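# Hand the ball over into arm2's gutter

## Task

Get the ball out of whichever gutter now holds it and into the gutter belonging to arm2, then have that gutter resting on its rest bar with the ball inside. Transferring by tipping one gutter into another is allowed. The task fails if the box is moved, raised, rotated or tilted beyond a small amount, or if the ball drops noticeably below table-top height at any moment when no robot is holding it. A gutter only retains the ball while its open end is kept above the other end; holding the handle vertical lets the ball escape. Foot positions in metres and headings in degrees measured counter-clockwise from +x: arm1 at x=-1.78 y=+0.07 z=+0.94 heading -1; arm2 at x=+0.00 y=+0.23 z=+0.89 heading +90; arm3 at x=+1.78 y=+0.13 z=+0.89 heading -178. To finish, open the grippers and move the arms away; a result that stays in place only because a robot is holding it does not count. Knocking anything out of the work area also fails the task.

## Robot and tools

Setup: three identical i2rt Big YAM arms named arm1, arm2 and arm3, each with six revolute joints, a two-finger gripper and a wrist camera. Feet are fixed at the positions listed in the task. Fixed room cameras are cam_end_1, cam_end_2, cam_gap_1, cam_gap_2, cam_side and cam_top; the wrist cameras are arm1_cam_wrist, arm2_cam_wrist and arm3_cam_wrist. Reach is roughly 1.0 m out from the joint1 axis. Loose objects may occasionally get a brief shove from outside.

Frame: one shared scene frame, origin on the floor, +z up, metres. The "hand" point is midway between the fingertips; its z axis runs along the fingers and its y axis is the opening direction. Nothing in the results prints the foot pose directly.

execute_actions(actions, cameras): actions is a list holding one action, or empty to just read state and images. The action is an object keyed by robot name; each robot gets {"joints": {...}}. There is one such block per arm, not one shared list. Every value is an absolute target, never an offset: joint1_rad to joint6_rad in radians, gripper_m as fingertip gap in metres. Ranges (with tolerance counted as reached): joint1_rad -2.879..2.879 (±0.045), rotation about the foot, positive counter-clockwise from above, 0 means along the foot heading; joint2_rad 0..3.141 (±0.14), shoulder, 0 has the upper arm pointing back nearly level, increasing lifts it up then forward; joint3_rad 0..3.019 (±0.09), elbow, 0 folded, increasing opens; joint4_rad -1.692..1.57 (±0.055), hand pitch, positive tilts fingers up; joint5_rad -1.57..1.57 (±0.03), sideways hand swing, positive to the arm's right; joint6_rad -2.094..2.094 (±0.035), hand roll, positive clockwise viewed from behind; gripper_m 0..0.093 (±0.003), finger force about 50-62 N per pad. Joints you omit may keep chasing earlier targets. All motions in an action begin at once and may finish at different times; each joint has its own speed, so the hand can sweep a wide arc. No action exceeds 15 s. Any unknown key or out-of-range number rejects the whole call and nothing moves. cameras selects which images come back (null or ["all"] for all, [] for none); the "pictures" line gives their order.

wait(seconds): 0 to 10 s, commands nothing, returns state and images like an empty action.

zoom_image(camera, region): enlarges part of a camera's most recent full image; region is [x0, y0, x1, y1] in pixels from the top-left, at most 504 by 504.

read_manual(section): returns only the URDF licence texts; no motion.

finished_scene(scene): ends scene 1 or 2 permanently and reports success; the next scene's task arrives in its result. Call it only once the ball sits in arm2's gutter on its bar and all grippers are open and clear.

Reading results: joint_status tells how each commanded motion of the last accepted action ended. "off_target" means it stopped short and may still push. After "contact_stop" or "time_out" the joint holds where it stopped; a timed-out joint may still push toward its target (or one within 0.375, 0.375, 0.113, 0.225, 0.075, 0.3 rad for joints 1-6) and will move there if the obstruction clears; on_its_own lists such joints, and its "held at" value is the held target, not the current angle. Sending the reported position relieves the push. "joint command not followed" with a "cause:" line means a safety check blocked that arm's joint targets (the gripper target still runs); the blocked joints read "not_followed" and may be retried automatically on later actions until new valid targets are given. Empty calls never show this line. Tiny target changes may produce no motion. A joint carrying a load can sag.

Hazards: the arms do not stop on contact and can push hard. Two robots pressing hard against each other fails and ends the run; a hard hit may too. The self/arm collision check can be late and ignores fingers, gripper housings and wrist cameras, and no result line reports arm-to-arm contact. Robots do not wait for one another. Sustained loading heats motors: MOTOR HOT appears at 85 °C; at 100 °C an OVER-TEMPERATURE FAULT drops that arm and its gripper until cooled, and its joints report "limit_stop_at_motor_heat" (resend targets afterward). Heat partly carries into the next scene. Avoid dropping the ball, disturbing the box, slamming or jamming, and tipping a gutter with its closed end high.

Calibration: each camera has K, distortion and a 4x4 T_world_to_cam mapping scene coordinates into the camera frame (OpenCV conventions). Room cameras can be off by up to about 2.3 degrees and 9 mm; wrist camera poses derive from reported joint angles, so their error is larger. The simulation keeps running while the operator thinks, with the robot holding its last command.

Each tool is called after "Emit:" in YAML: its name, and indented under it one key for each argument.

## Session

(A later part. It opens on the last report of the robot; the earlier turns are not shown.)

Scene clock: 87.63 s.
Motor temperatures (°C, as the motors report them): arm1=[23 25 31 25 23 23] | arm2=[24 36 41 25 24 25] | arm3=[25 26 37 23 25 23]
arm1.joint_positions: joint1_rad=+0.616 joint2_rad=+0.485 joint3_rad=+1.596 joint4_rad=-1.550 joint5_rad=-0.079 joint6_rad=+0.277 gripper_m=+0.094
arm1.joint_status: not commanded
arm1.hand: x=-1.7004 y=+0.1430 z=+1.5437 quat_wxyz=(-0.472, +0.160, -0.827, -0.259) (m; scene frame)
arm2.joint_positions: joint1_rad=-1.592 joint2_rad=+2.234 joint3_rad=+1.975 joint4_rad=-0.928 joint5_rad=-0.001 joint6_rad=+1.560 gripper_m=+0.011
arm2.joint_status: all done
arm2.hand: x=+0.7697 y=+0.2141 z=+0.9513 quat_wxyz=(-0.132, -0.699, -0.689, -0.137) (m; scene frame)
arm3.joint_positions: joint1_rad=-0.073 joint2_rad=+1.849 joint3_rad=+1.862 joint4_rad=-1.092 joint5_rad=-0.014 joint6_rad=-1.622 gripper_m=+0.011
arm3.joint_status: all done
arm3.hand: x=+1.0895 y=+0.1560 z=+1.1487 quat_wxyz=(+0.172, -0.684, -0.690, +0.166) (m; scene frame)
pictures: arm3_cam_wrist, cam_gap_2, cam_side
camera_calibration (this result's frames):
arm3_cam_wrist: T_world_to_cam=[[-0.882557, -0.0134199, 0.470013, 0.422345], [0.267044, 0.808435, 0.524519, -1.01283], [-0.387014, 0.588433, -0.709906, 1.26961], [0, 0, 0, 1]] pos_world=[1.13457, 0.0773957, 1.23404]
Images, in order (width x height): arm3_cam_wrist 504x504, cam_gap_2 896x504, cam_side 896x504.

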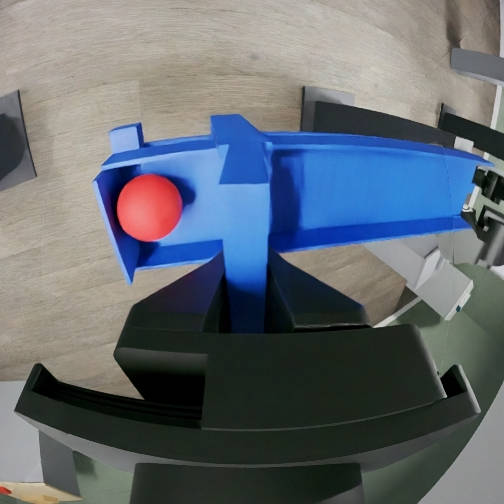

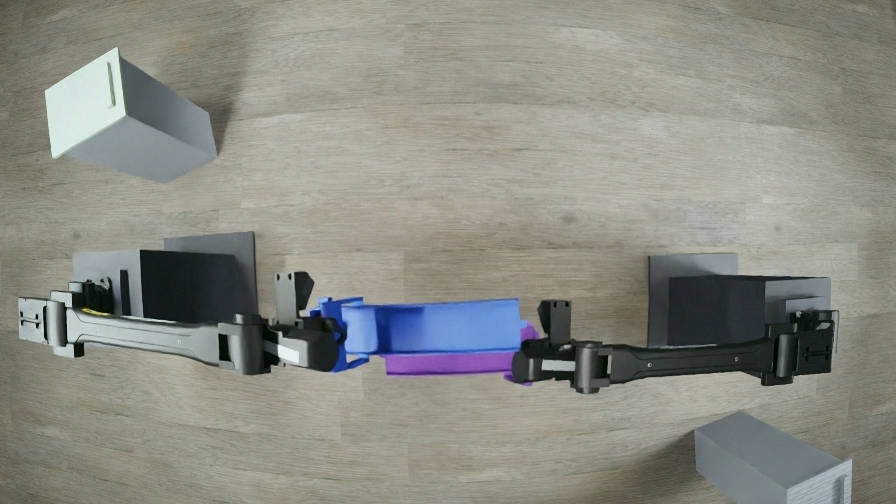

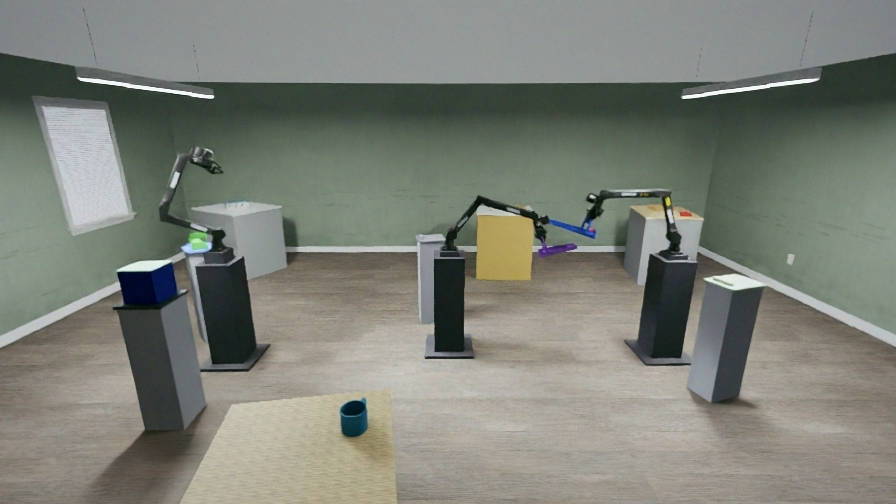

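Emit:
execute_actions:
  actions:
    - {"arm3":{"joints":{"joint4_rad":-1.33}}}
  cameras: ["arm3_cam_wrist","cam_side","cam_gap_2"]

Emit:
zoom_image:
  camera: "cam_side"
  region: [470, 180, 670, 280]

Scene clock: 92.13 s.
Motor temperatures (°C, as the motors report them): arm1=[23 25 31 25 23 23] | arm2=[24 36 42 25 24 25] | arm3=[25 26 37 23 25 23]
arm1.joint_positions: joint1_rad=+0.616 joint2_rad=+0.485 joint3_rad=+1.596 joint4_rad=-1.550 joint5_rad=-0.079 joint6_rad=+0.277 gripper_m=+0.094
arm1.joint_status: not commanded
arm1.hand: x=-1.7004 y=+0.1430 z=+1.5437 quat_wxyz=(-0.472, +0.160, -0.827, -0.259) (m; scene frame)
arm2.joint_positions: joint1_rad=-1.620 joint2_rad=+2.234 joint3_rad=+1.975 joint4_rad=-0.928 joint5_rad=-0.001 joint6_rad=+1.560 gripper_m=+0.011
arm2.joint_status: not commanded
arm2.hand: x=+0.7689 y=+0.1926 z=+0.9510 quat_wxyz=(-0.134, -0.709, -0.679, -0.135) (m; scene frame)
arm3.joint_positions: joint1_rad=-0.087 joint2_rad=+1.848 joint3_rad=+1.862 joint4_rad=-1.319 joint5_rad=-0.001 joint6_rad=-1.582 gripper_m=+0.011
arm3.joint_status: all done
arm3.hand: x=+1.1419 y=+0.1648 z=+1.1296 quat_wxyz=(+0.094, -0.718, -0.684, +0.088) (m; scene frame)
pictures: arm3_cam_wrist, cam_gap_2, cam_side
camera_calibration (this result's frames):
arm3_cam_wrist: T_world_to_cam=[[-0.964184, 0.0442418, 0.261517, 0.796956], [0.189946, 0.803348, 0.564405, -0.980116], [-0.185119, 0.593864, -0.782979, 1.12226], [0, 0, 0, 1]] pos_world=[1.16233, 0.0856453, 1.22347]
Images, in order (width x height): arm3_cam_wrist 504x504, cam_gap_2 896x504, cam_side 896x504.

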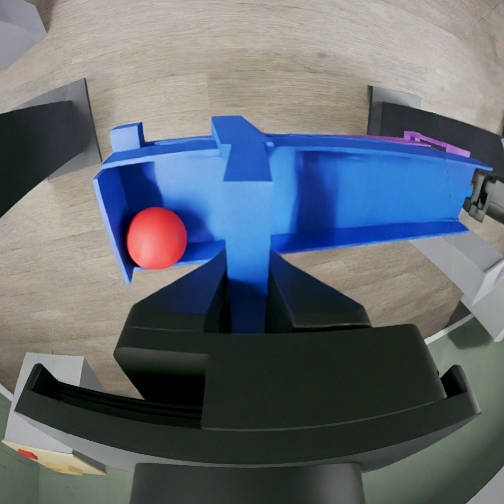

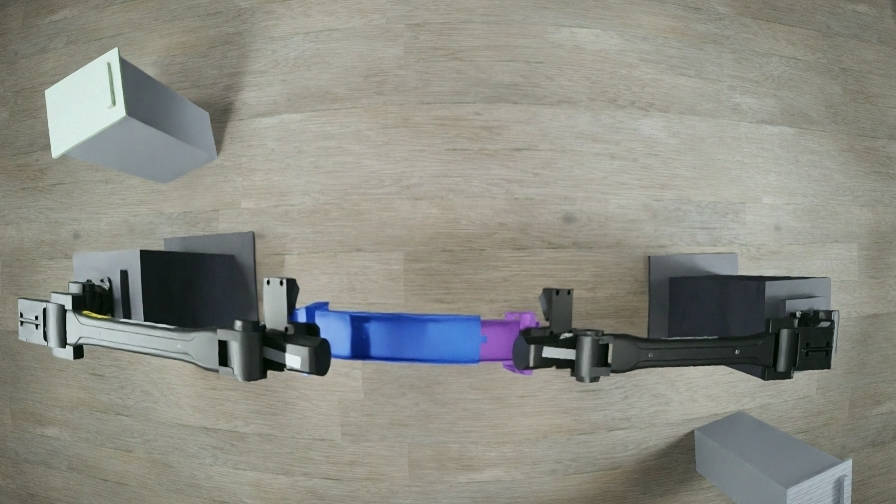

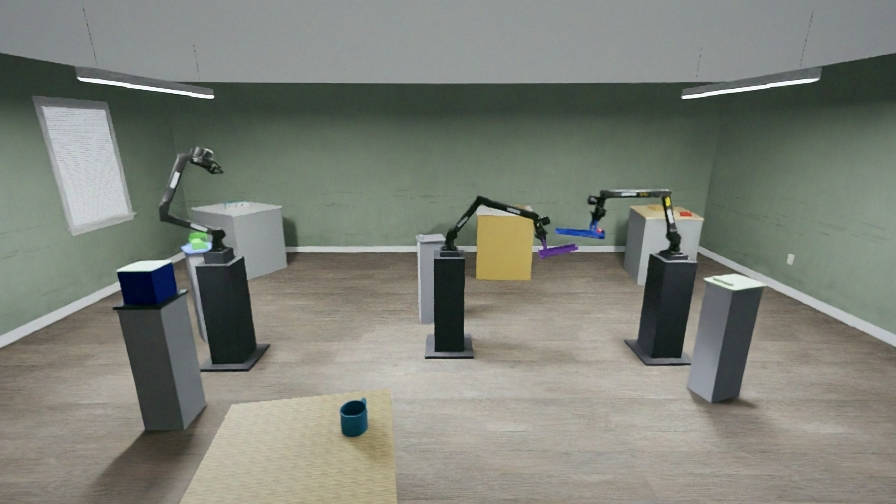

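Region (470, 180, 670, 280) of cam_side's 896x504 image, scaled by 2.520, with more detail than that image has.

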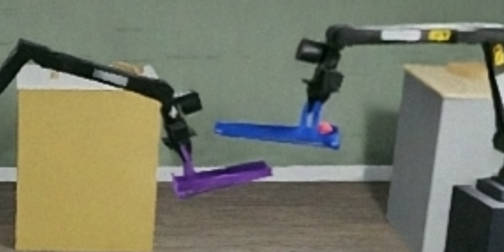

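Emit:
execute_actions:
  actions:
    - {"arm3":{"joints":{"joint1_rad":-0.106,"joint4_rad":-1.51}}}
  cameras: ["arm3_cam_wrist","arm2_cam_wrist","cam_side","cam_gap_2"]

Emit:
zoom_image:
  camera: "cam_side"
  region: [470, 180, 670, 280]

Scene clock: 98.33 s.
Motor temperatures (°C, as the motors report them): arm1=[23 25 31 25 23 23] | arm2=[24 37 44 25 24 25] | arm3=[25 27 38 23 25 23]
arm1.joint_positions: joint1_rad=+0.616 joint2_rad=+0.485 joint3_rad=+1.596 joint4_rad=-1.550 joint5_rad=-0.079 joint6_rad=+0.277 gripper_m=+0.094
arm1.joint_status: not commanded
arm1.hand: x=-1.7004 y=+0.1430 z=+1.5437 quat_wxyz=(-0.472, +0.160, -0.827, -0.259) (m; scene frame)
arm2.joint_positions: joint1_rad=-1.620 joint2_rad=+2.234 joint3_rad=+1.975 joint4_rad=-0.928 joint5_rad=-0.001 joint6_rad=+1.560 gripper_m=+0.011
arm2.joint_status: not commanded
arm2.hand: x=+0.7689 y=+0.1926 z=+0.9510 quat_wxyz=(-0.134, -0.709, -0.679, -0.135) (m; scene frame)
arm3.joint_positions: joint1_rad=-0.102 joint2_rad=+1.848 joint3_rad=+1.862 joint4_rad=-1.497 joint5_rad=-0.001 joint6_rad=-1.581 gripper_m=+0.011
arm3.joint_status: all done
arm3.hand: x=+1.1856 y=+0.1708 z=+1.1222 quat_wxyz=(+0.029, -0.729, -0.684, +0.028) (m; scene frame)
pictures: arm2_cam_wrist, arm3_cam_wrist, cam_gap_2, cam_side
camera_calibration (this result's frames):
arm2_cam_wrist: T_world_to_cam=[[-0.93287, 0.0506961, -0.356629, 1.04833], [-0.167111, 0.81615, 0.553149, -0.550373], [0.319105, 0.575612, -0.752889, 0.481506], [0, 0, 0, 1]] pos_world=[0.732335, 0.118879, 1.04082]
arm3_cam_wrist: T_world_to_cam=[[-0.994404, 0.06086, 0.08635, 1.07025], [0.0998699, 0.80806, 0.580573, -0.901244], [-0.0344424, 0.585948, -0.809617, 0.973645], [0, 0, 0, 1]] pos_world=[1.1878, 0.0926187, 1.2191]
Images, in order (width x height): arm2_cam_wrist 504x504, arm3_cam_wrist 504x504, cam_gap_2 896x504, cam_side 896x504.

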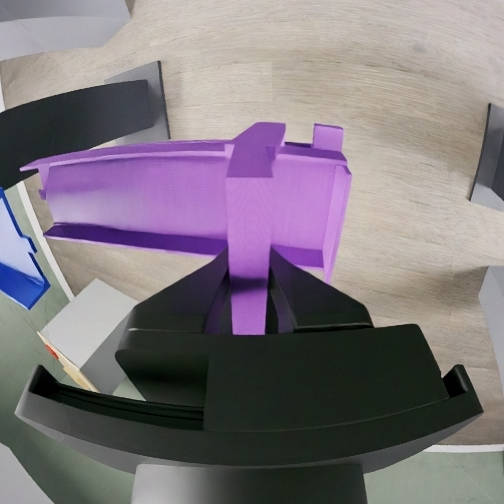

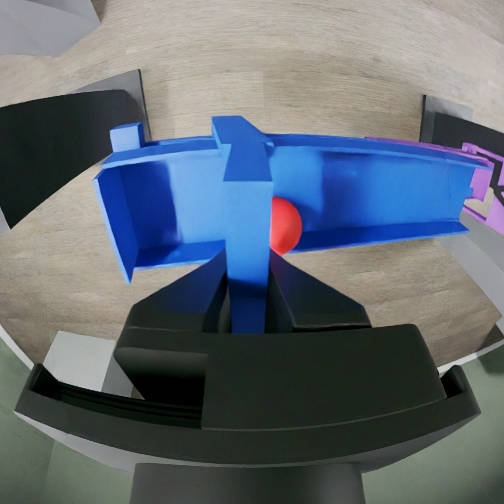

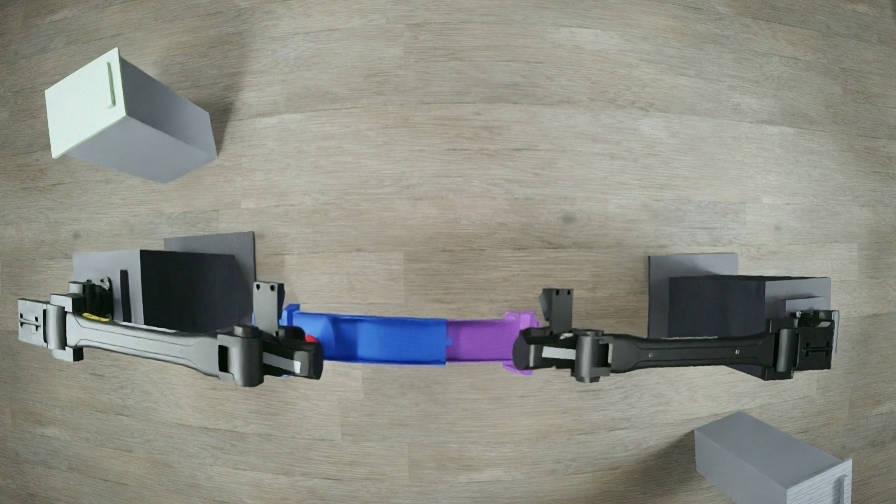

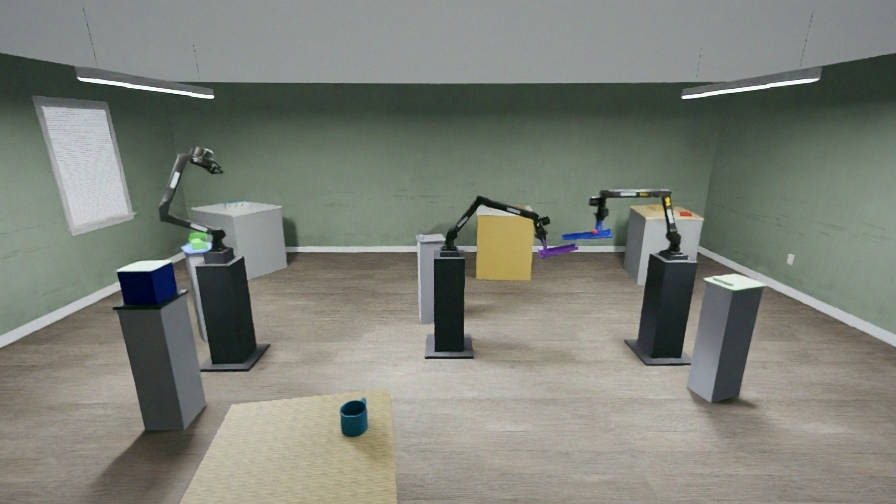

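Region (470, 180, 670, 280) of cam_side's 896x504 image, scaled by 2.520, with more detail than that image has.

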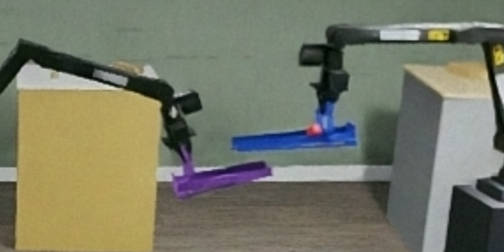

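Emit:
execute_actions:
  actions: []
  cameras: ["arm2_cam_wrist","cam_gap_2"]

Scene clock: 102.07 s.
Motor temperatures (°C, as the motors report them): arm1=[23 25 31 25 23 23] | arm2=[24 37 45 25 24 25] | arm3=[25 27 38 23 25 23]
arm1.joint_positions: joint1_rad=+0.616 joint2_rad=+0.485 joint3_rad=+1.596 joint4_rad=-1.550 joint5_rad=-0.079 joint6_rad=+0.277 gripper_m=+0.094
arm1.joint_status: not commanded
arm1.hand: x=-1.7004 y=+0.1430 z=+1.5437 quat_wxyz=(-0.472, +0.160, -0.827, -0.259) (m; scene frame)
arm2.joint_positions: joint1_rad=-1.620 joint2_rad=+2.234 joint3_rad=+1.975 joint4_rad=-0.932 joint5_rad=+0.000 joint6_rad=+1.561 gripper_m=+0.011
arm2.joint_status: not commanded
arm2.hand: x=+0.7681 y=+0.1925 z=+0.9503 quat_wxyz=(-0.133, -0.709, -0.679, -0.133) (m; scene frame)
arm3.joint_positions: joint1_rad=-0.102 joint2_rad=+1.844 joint3_rad=+1.862 joint4_rad=-1.499 joint5_rad=-0.001 joint6_rad=-1.581 gripper_m=+0.011
arm3.joint_status: all done
arm3.hand: x=+1.1864 y=+0.1707 z=+1.1242 quat_wxyz=(+0.030, -0.729, -0.684, +0.028) (m; scene frame)
pictures: arm2_cam_wrist, cam_gap_2
camera_calibration (this result's frames):
arm2_cam_wrist: T_world_to_cam=[[-0.934204, 0.0511221, -0.353056, 1.04496], [-0.164375, 0.816672, 0.553197, -0.552226], [0.316612, 0.574833, -0.754536, 0.484919], [0, 0, 0, 1]] pos_world=[0.731906, 0.118819, 1.04031]
Images, in order (width x height): arm2_cam_wrist 504x504, cam_gap_2 896x504.

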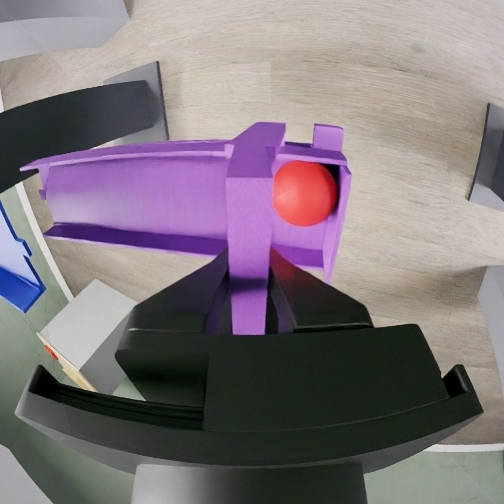

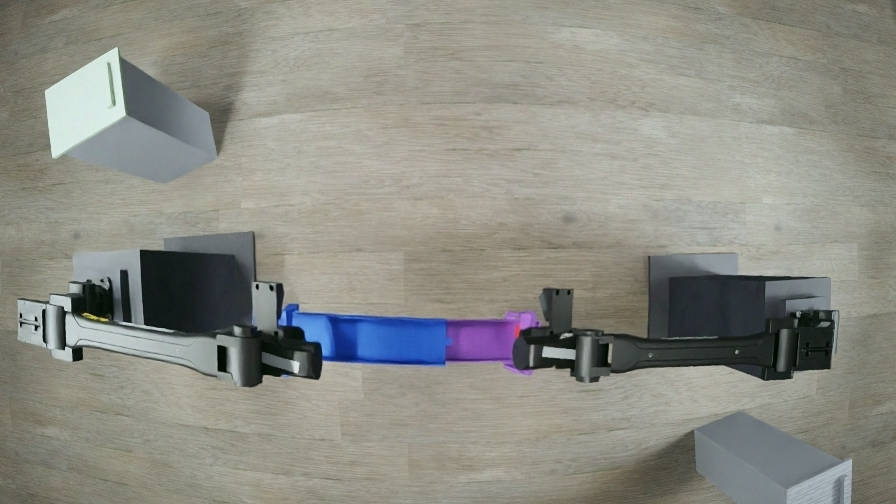

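Emit:
execute_actions:
  actions:
    - {"arm3":{"joints":{"joint1_rad":0.6,"joint2_rad":1.6}},"arm2":{"joints":{"joint1_rad":-1.0,"joint5_rad":-0.2}}}
  cameras: []

Emit:
execute_actions:
  actions:
    - {"arm3":{"joints":{"joint1_rad":1.92,"joint2_rad":1.62,"joint3_rad":1.5,"joint4_rad":-1.18,"joint5_rad":0.25,"joint6_rad":0.09}},"arm2":{"joints":{"joint1_rad":0.12,"joint2_rad":1.7,"joint3_rad":1.6,"joint4_rad":-0.93,"joint5_rad":-0.34,"joint6_rad":0.7}}}
  cameras: ["arm2_cam_wrist"]

Emit:
execute_actions:
  actions:
    - {"arm3":{"joints":{"joint2_rad":1.865}},"arm2":{"joints":{"joint6_rad":-0.107,"joint4_rad":-1.05}}}
  cameras: ["arm2_cam_wrist","arm3_cam_wrist","cam_side"]

Scene clock: 109.97 s.
Motor temperatures (°C, as the motors report them): arm1=[23 24 31 25 23 23] | arm2=[24 37 46 25 24 25] | arm3=[25 27 39 23 25 23]
arm1.joint_positions: joint1_rad=+0.616 joint2_rad=+0.485 joint3_rad=+1.596 joint4_rad=-1.550 joint5_rad=-0.079 joint6_rad=+0.277 gripper_m=+0.094
arm1.joint_status: not commanded
arm1.hand: x=-1.7004 y=+0.1430 z=+1.5437 quat_wxyz=(-0.472, +0.160, -0.827, -0.259) (m; scene frame)
arm2.joint_positions: joint1_rad=-0.994 joint2_rad=+2.234 joint3_rad=+1.982 joint4_rad=-0.932 joint5_rad=-0.197 joint6_rad=+1.564 gripper_m=+0.011
arm2.joint_status: all done
arm2.hand: x=+0.6281 y=+0.6786 z=+0.9626 quat_wxyz=(-0.004, -0.447, -0.867, -0.219) (m; scene frame)
arm3.joint_positions: joint1_rad=+0.606 joint2_rad=+1.607 joint3_rad=+1.876 joint4_rad=-1.499 joint5_rad=-0.002 joint6_rad=-1.578 gripper_m=+0.011
arm3.joint_status: all done
arm3.hand: x=+1.3304 y=-0.2011 z=+1.2636 quat_wxyz=(+0.073, -0.443, -0.881, +0.150) (m; scene frame)
pictures: none
No camera images: the call's "cameras" was empty. Leave "cameras" out to get every camera's image.

Scene clock: 112.17 s.
Motor temperatures (°C, as the motors report them): arm1=[23 24 31 25 23 23] | arm2=[24 37 45 25 24 25] | arm3=[25 27 39 23 25 23]
arm1.joint_positions: joint1_rad=+0.616 joint2_rad=+0.485 joint3_rad=+1.596 joint4_rad=-1.550 joint5_rad=-0.079 joint6_rad=+0.277 gripper_m=+0.094
arm1.joint_status: not commanded
arm1.hand: x=-1.7004 y=+0.1430 z=+1.5437 quat_wxyz=(-0.472, +0.160, -0.827, -0.259) (m; scene frame)
arm2.joint_positions: joint1_rad=+0.126 joint2_rad=+1.714 joint3_rad=+1.585 joint4_rad=-0.932 joint5_rad=-0.338 joint6_rad=+0.710 gripper_m=+0.011
arm2.joint_status: all done
arm2.hand: x=-0.1349 y=+0.8552 z=+1.1398 quat_wxyz=(+0.060, +0.489, -0.818, -0.296) (m; scene frame)
arm3.joint_positions: joint1_rad=+1.927 joint2_rad=+1.643 joint3_rad=+1.486 joint4_rad=-1.190 joint5_rad=+0.244 joint6_rad=+0.080 gripper_m=+0.011
arm3.joint_status: all done
arm3.hand: x=+1.9441 y=-0.3975 z=+1.1008 quat_wxyz=(-0.034, -0.596, -0.787, +0.159) (m; scene frame)
pictures: arm2_cam_wrist
camera_calibration (this result's frames):
arm2_cam_wrist: T_world_to_cam=[[0.766289, -0.3614, -0.531216, 1.01963], [-0.207255, -0.921645, 0.328049, 0.390741], [-0.608149, -0.141283, -0.781149, 1.0509], [0, 0, 0, 1]] pos_world=[-0.0612451, 0.877092, 1.23437]
Images, in order (width x height): arm2_cam_wrist 504x504.

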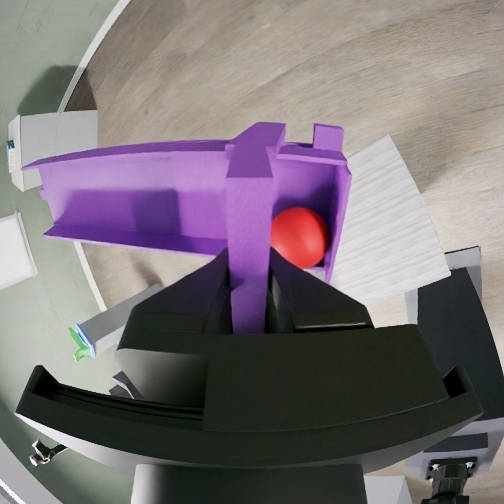

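Scene clock: 113.90 s.
Motor temperatures (°C, as the motors report them): arm1=[23 24 31 25 23 23] | arm2=[24 37 45 25 24 25] | arm3=[25 27 38 23 25 23]
arm1.joint_positions: joint1_rad=+0.616 joint2_rad=+0.485 joint3_rad=+1.596 joint4_rad=-1.550 joint5_rad=-0.079 joint6_rad=+0.277 gripper_m=+0.094
arm1.joint_status: not commanded
arm1.hand: x=-1.7004 y=+0.1430 z=+1.5437 quat_wxyz=(-0.472, +0.160, -0.827, -0.259) (m; scene frame)
arm2.joint_positions: joint1_rad=+0.126 joint2_rad=+1.714 joint3_rad=+1.585 joint4_rad=-1.044 joint5_rad=-0.337 joint6_rad=-0.097 gripper_m=+0.011
arm2.joint_status: all done
arm2.hand: x=-0.1318 y=+0.8318 z=+1.1279 quat_wxyz=(-0.023, +0.775, -0.576, -0.259) (m; scene frame)
arm3.joint_positions: joint1_rad=+1.927 joint2_rad=+1.885 joint3_rad=+1.488 joint4_rad=-1.191 joint5_rad=+0.248 joint6_rad=+0.081 gripper_m=+0.011
arm3.joint_status: all done
arm3.hand: x=+1.9463 y=-0.4015 z=+0.9735 quat_wxyz=(+0.069, -0.588, -0.800, +0.099) (m; scene frame)
pictures: arm2_cam_wrist, arm3_cam_wrist, cam_side
camera_calibration (this result's frames):
arm2_cam_wrist: T_world_to_cam=[[0.912626, 0.321596, -0.25237, 0.139164], [0.367043, -0.916427, 0.159501, 0.63517], [-0.179984, -0.238196, -0.954394, 1.37258], [0, 0, 0, 1]] pos_world=[-0.113097, 0.864274, 1.24379]
arm3_cam_wrist: T_world_to_cam=[[-0.924545, -0.292134, 0.244693, 1.4426], [-0.110877, 0.820555, 0.56071, 0.00611318], [-0.364587, 0.49127, -0.791031, 1.80119], [0, 0, 0, 1]] pos_world=[1.99112, -0.468456, 1.06838]
Images, in order (width x height): arm2_cam_wrist 504x504, arm3_cam_wrist 504x504, cam_side 896x504.

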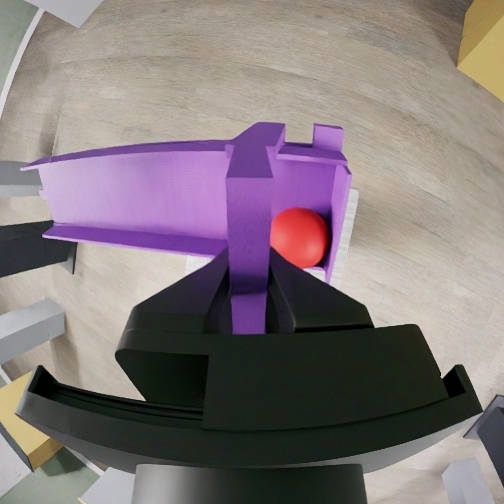

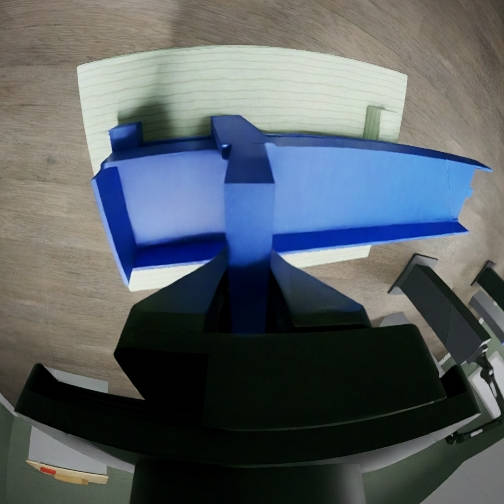

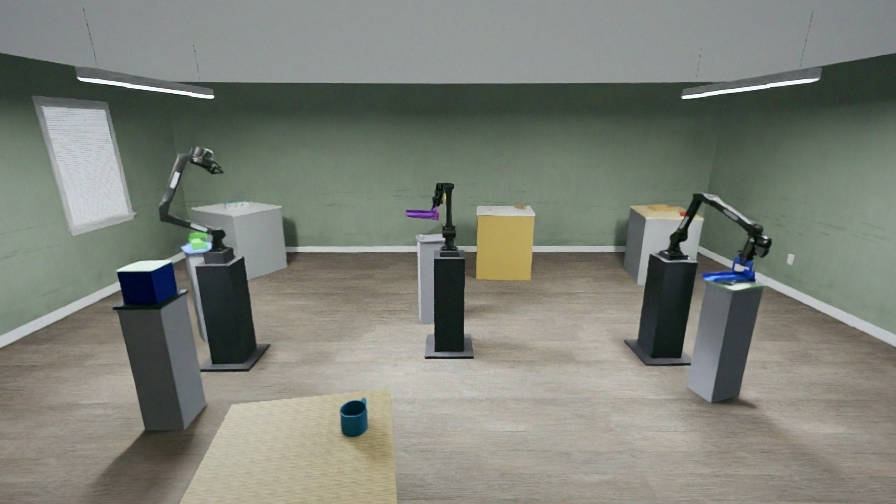

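Emit:
execute_actions:
  actions:
    - {"arm3":{"joints":{"gripper_m":0.09}},"arm2":{"joints":{"joint2_rad":1.93,"joint4_rad":-1.2,"joint5_rad":-0.262}}}
  cameras: ["arm2_cam_wrist","cam_end_1"]

Emit:
zoom_image:
  camera: "cam_end_1"
  region: [320, 80, 420, 170]

Scene clock: 119.73 s.
Motor temperatures (°C, as the motors report them): arm1=[23 24 31 25 23 23] | arm2=[24 36 43 25 24 25] | arm3=[25 27 38 23 25 23]
arm1.joint_positions: joint1_rad=+0.616 joint2_rad=+0.485 joint3_rad=+1.596 joint4_rad=-1.550 joint5_rad=-0.079 joint6_rad=+0.277 gripper_m=+0.094
arm1.joint_status: not commanded
arm1.hand: x=-1.7004 y=+0.1430 z=+1.5437 quat_wxyz=(-0.472, +0.160, -0.827, -0.259) (m; scene frame)
arm2.joint_positions: joint1_rad=+0.125 joint2_rad=+1.965 joint3_rad=+1.582 joint4_rad=-1.190 joint5_rad=-0.260 joint6_rad=-0.098 gripper_m=+0.011
arm2.joint_status: all done
arm2.hand: x=-0.1150 y=+0.8057 z=+0.9699 quat_wxyz=(+0.090, +0.775, -0.619, -0.094) (m; scene frame)
arm3.joint_positions: joint1_rad=+1.927 joint2_rad=+1.875 joint3_rad=+1.488 joint4_rad=-1.191 joint5_rad=+0.248 joint6_rad=+0.081 gripper_m=+0.090
arm3.joint_status: all done
arm3.hand: x=+1.9465 y=-0.4019 z=+0.9789 quat_wxyz=(+0.064, -0.588, -0.800, +0.101) (m; scene frame)
pictures: arm2_cam_wrist, cam_end_1
camera_calibration (this result's frames):
arm2_cam_wrist: T_world_to_cam=[[0.948118, 0.209356, -0.239255, 0.174129], [0.308843, -0.785065, 0.536925, 0.151653], [-0.0754217, -0.582961, -0.808992, 1.36739], [0, 0, 0, 1]] pos_world=[-0.108802, 0.879736, 1.06644]
Images, in order (width x height): arm2_cam_wrist 504x504, cam_end_1 896x504.

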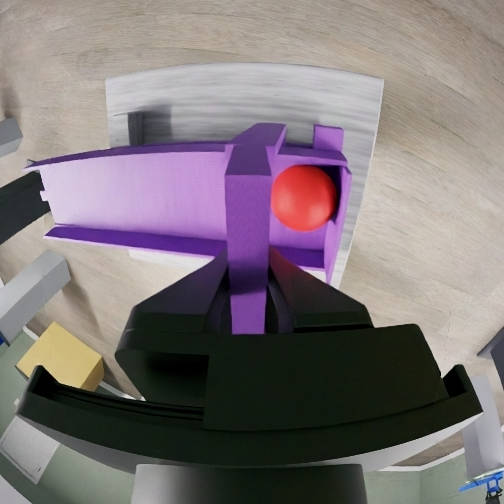

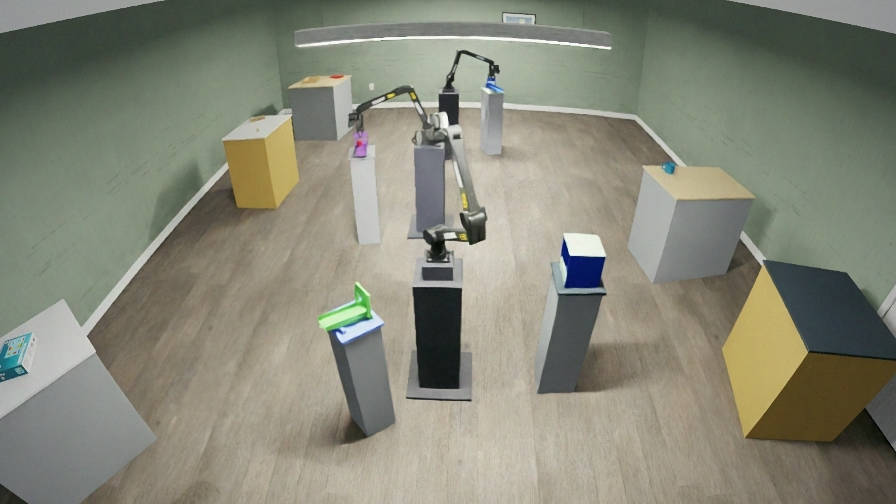

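Region (320, 80, 420, 170) of cam_end_1's 896x504 image, scaled by 5.040, with more detail than that image has; it fills the top 454 rows of this view, and the rest is white.

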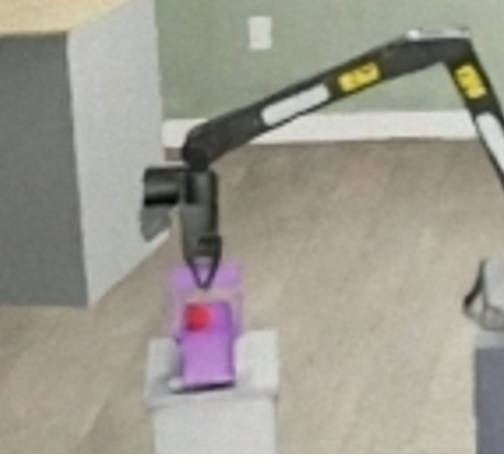

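Emit:
execute_actions:
  actions:
    - {"arm3":{"joints":{"joint2_rad":1.5}},"arm2":{"joints":{"joint2_rad":1.96,"joint5_rad":-0.245}}}
  cameras: []

Emit:
execute_actions:
  actions:
    - {"arm2":{"joints":{"gripper_m":0.09}}}
  cameras: []

Emit:
execute_actions:
  actions:
    - {"arm2":{"joints":{"joint2_rad":1.6}}}
  cameras: ["arm2_cam_wrist","cam_end_1","cam_side"]

Emit:
zoom_image:
  camera: "cam_end_1"
  region: [320, 80, 420, 170]

Scene clock: 127.40 s.
Motor temperatures (°C, as the motors report them): arm1=[23 24 31 25 23 23] | arm2=[24 36 42 25 24 25] | arm3=[25 27 37 23 25 23]
arm1.joint_positions: joint1_rad=+0.616 joint2_rad=+0.485 joint3_rad=+1.596 joint4_rad=-1.550 joint5_rad=-0.079 joint6_rad=+0.277 gripper_m=+0.094
arm1.joint_status: not commanded
arm1.hand: x=-1.7004 y=+0.1430 z=+1.5437 quat_wxyz=(-0.472, +0.160, -0.827, -0.259) (m; scene frame)
arm2.joint_positions: joint1_rad=+0.125 joint2_rad=+1.965 joint3_rad=+1.582 joint4_rad=-1.190 joint5_rad=-0.244 joint6_rad=-0.098 gripper_m=+0.011
arm2.joint_status: all done
arm2.hand: x=-0.1122 y=+0.8060 z=+0.9692 quat_wxyz=(+0.084, +0.776, -0.619, -0.088) (m; scene frame)
arm3.joint_positions: joint1_rad=+1.927 joint2_rad=+1.504 joint3_rad=+1.488 joint4_rad=-1.191 joint5_rad=+0.249 joint6_rad=+0.081 gripper_m=+0.090
arm3.joint_status: all done
arm3.hand: x=+1.9372 y=-0.3831 z=+1.1740 quat_wxyz=(-0.092, -0.597, -0.772, +0.196) (m; scene frame)
pictures: none
No camera images: the call's "cameras" was empty. Leave "cameras" out to get every camera's image.

Scene clock: 128.10 s.
Motor temperatures (°C, as the motors report them): arm1=[23 24 31 25 23 23] | arm2=[24 36 42 25 24 25] | arm3=[25 27 37 23 25 23]
arm1.joint_positions: joint1_rad=+0.616 joint2_rad=+0.485 joint3_rad=+1.596 joint4_rad=-1.550 joint5_rad=-0.079 joint6_rad=+0.277 gripper_m=+0.094
arm1.joint_status: not commanded
arm1.hand: x=-1.7004 y=+0.1430 z=+1.5437 quat_wxyz=(-0.472, +0.160, -0.827, -0.259) (m; scene frame)
arm2.joint_positions: joint1_rad=+0.125 joint2_rad=+1.965 joint3_rad=+1.582 joint4_rad=-1.190 joint5_rad=-0.243 joint6_rad=-0.098 gripper_m=+0.090
arm2.joint_status: all done
arm2.hand: x=-0.1122 y=+0.8060 z=+0.9692 quat_wxyz=(+0.083, +0.776, -0.620, -0.088) (m; scene frame)
arm3.joint_positions: joint1_rad=+1.927 joint2_rad=+1.504 joint3_rad=+1.488 joint4_rad=-1.191 joint5_rad=+0.249 joint6_rad=+0.081 gripper_m=+0.090
arm3.joint_status: not commanded
arm3.hand: x=+1.9372 y=-0.3831 z=+1.1740 quat_wxyz=(-0.092, -0.597, -0.772, +0.196) (m; scene frame)
pictures: none
No camera images: the call's "cameras" was empty. Leave "cameras" out to get every camera's image.

Scene clock: 129.63 s.
Motor temperatures (°C, as the motors report them): arm1=[23 24 31 25 23 23] | arm2=[24 36 42 25 24 25] | arm3=[25 27 37 23 25 23]
arm1.joint_positions: joint1_rad=+0.616 joint2_rad=+0.485 joint3_rad=+1.596 joint4_rad=-1.550 joint5_rad=-0.079 joint6_rad=+0.277 gripper_m=+0.094
arm1.joint_status: not commanded
arm1.hand: x=-1.7004 y=+0.1430 z=+1.5437 quat_wxyz=(-0.472, +0.160, -0.827, -0.259) (m; scene frame)
arm2.joint_positions: joint1_rad=+0.125 joint2_rad=+1.609 joint3_rad=+1.582 joint4_rad=-1.190 joint5_rad=-0.243 joint6_rad=-0.098 gripper_m=+0.090
arm2.joint_status: all done
arm2.hand: x=-0.1101 y=+0.7894 z=+1.1683 quat_wxyz=(-0.041, +0.776, -0.592, -0.213) (m; scene frame)
arm3.joint_positions: joint1_rad=+1.927 joint2_rad=+1.504 joint3_rad=+1.488 joint4_rad=-1.191 joint5_rad=+0.249 joint6_rad=+0.081 gripper_m=+0.090
arm3.joint_status: not commanded
arm3.hand: x=+1.9372 y=-0.3831 z=+1.1740 quat_wxyz=(-0.092, -0.597, -0.772, +0.196) (m; scene frame)
pictures: arm2_cam_wrist, cam_end_1, cam_side
camera_calibration (this result's frames):
arm2_cam_wrist: T_world_to_cam=[[0.943291, 0.280847, -0.176995, 0.0905907], [0.316286, -0.922269, 0.222225, 0.507689], [-0.100826, -0.265603, -0.958796, 1.44043], [0, 0, 0, 1]] pos_world=[-0.100795, 0.825367, 1.28429]
Images, in order (width x height): arm2_cam_wrist 504x504, cam_end_1 896x504, cam_side 896x504.

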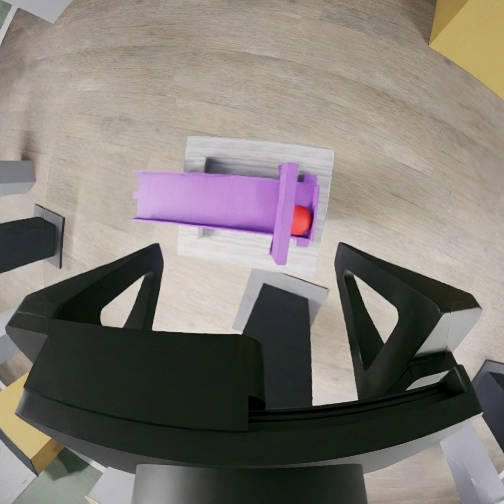

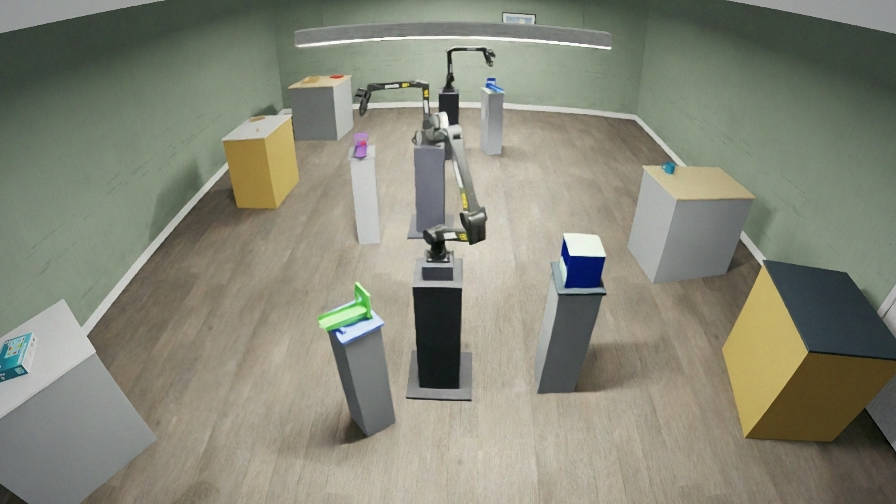

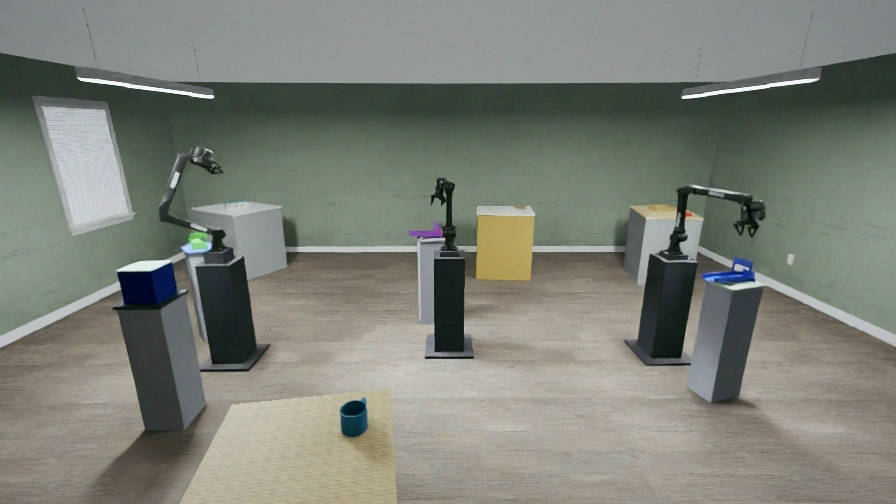

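Region (320, 80, 420, 170) of cam_end_1's 896x504 image, scaled by 5.040, with more detail than that image has; it fills the top 454 rows of this view, and the rest is white.

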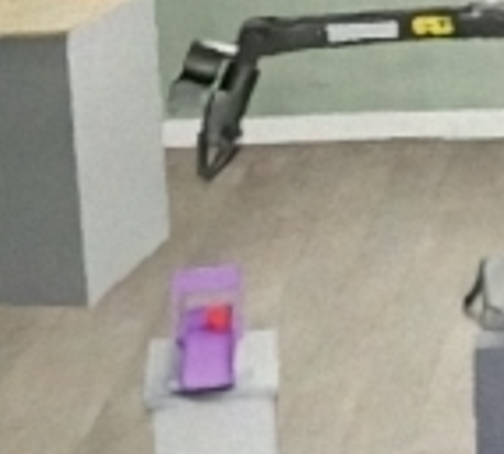

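Emit:
finished_scene:
  scene: 2

The scene is finished: the task was done.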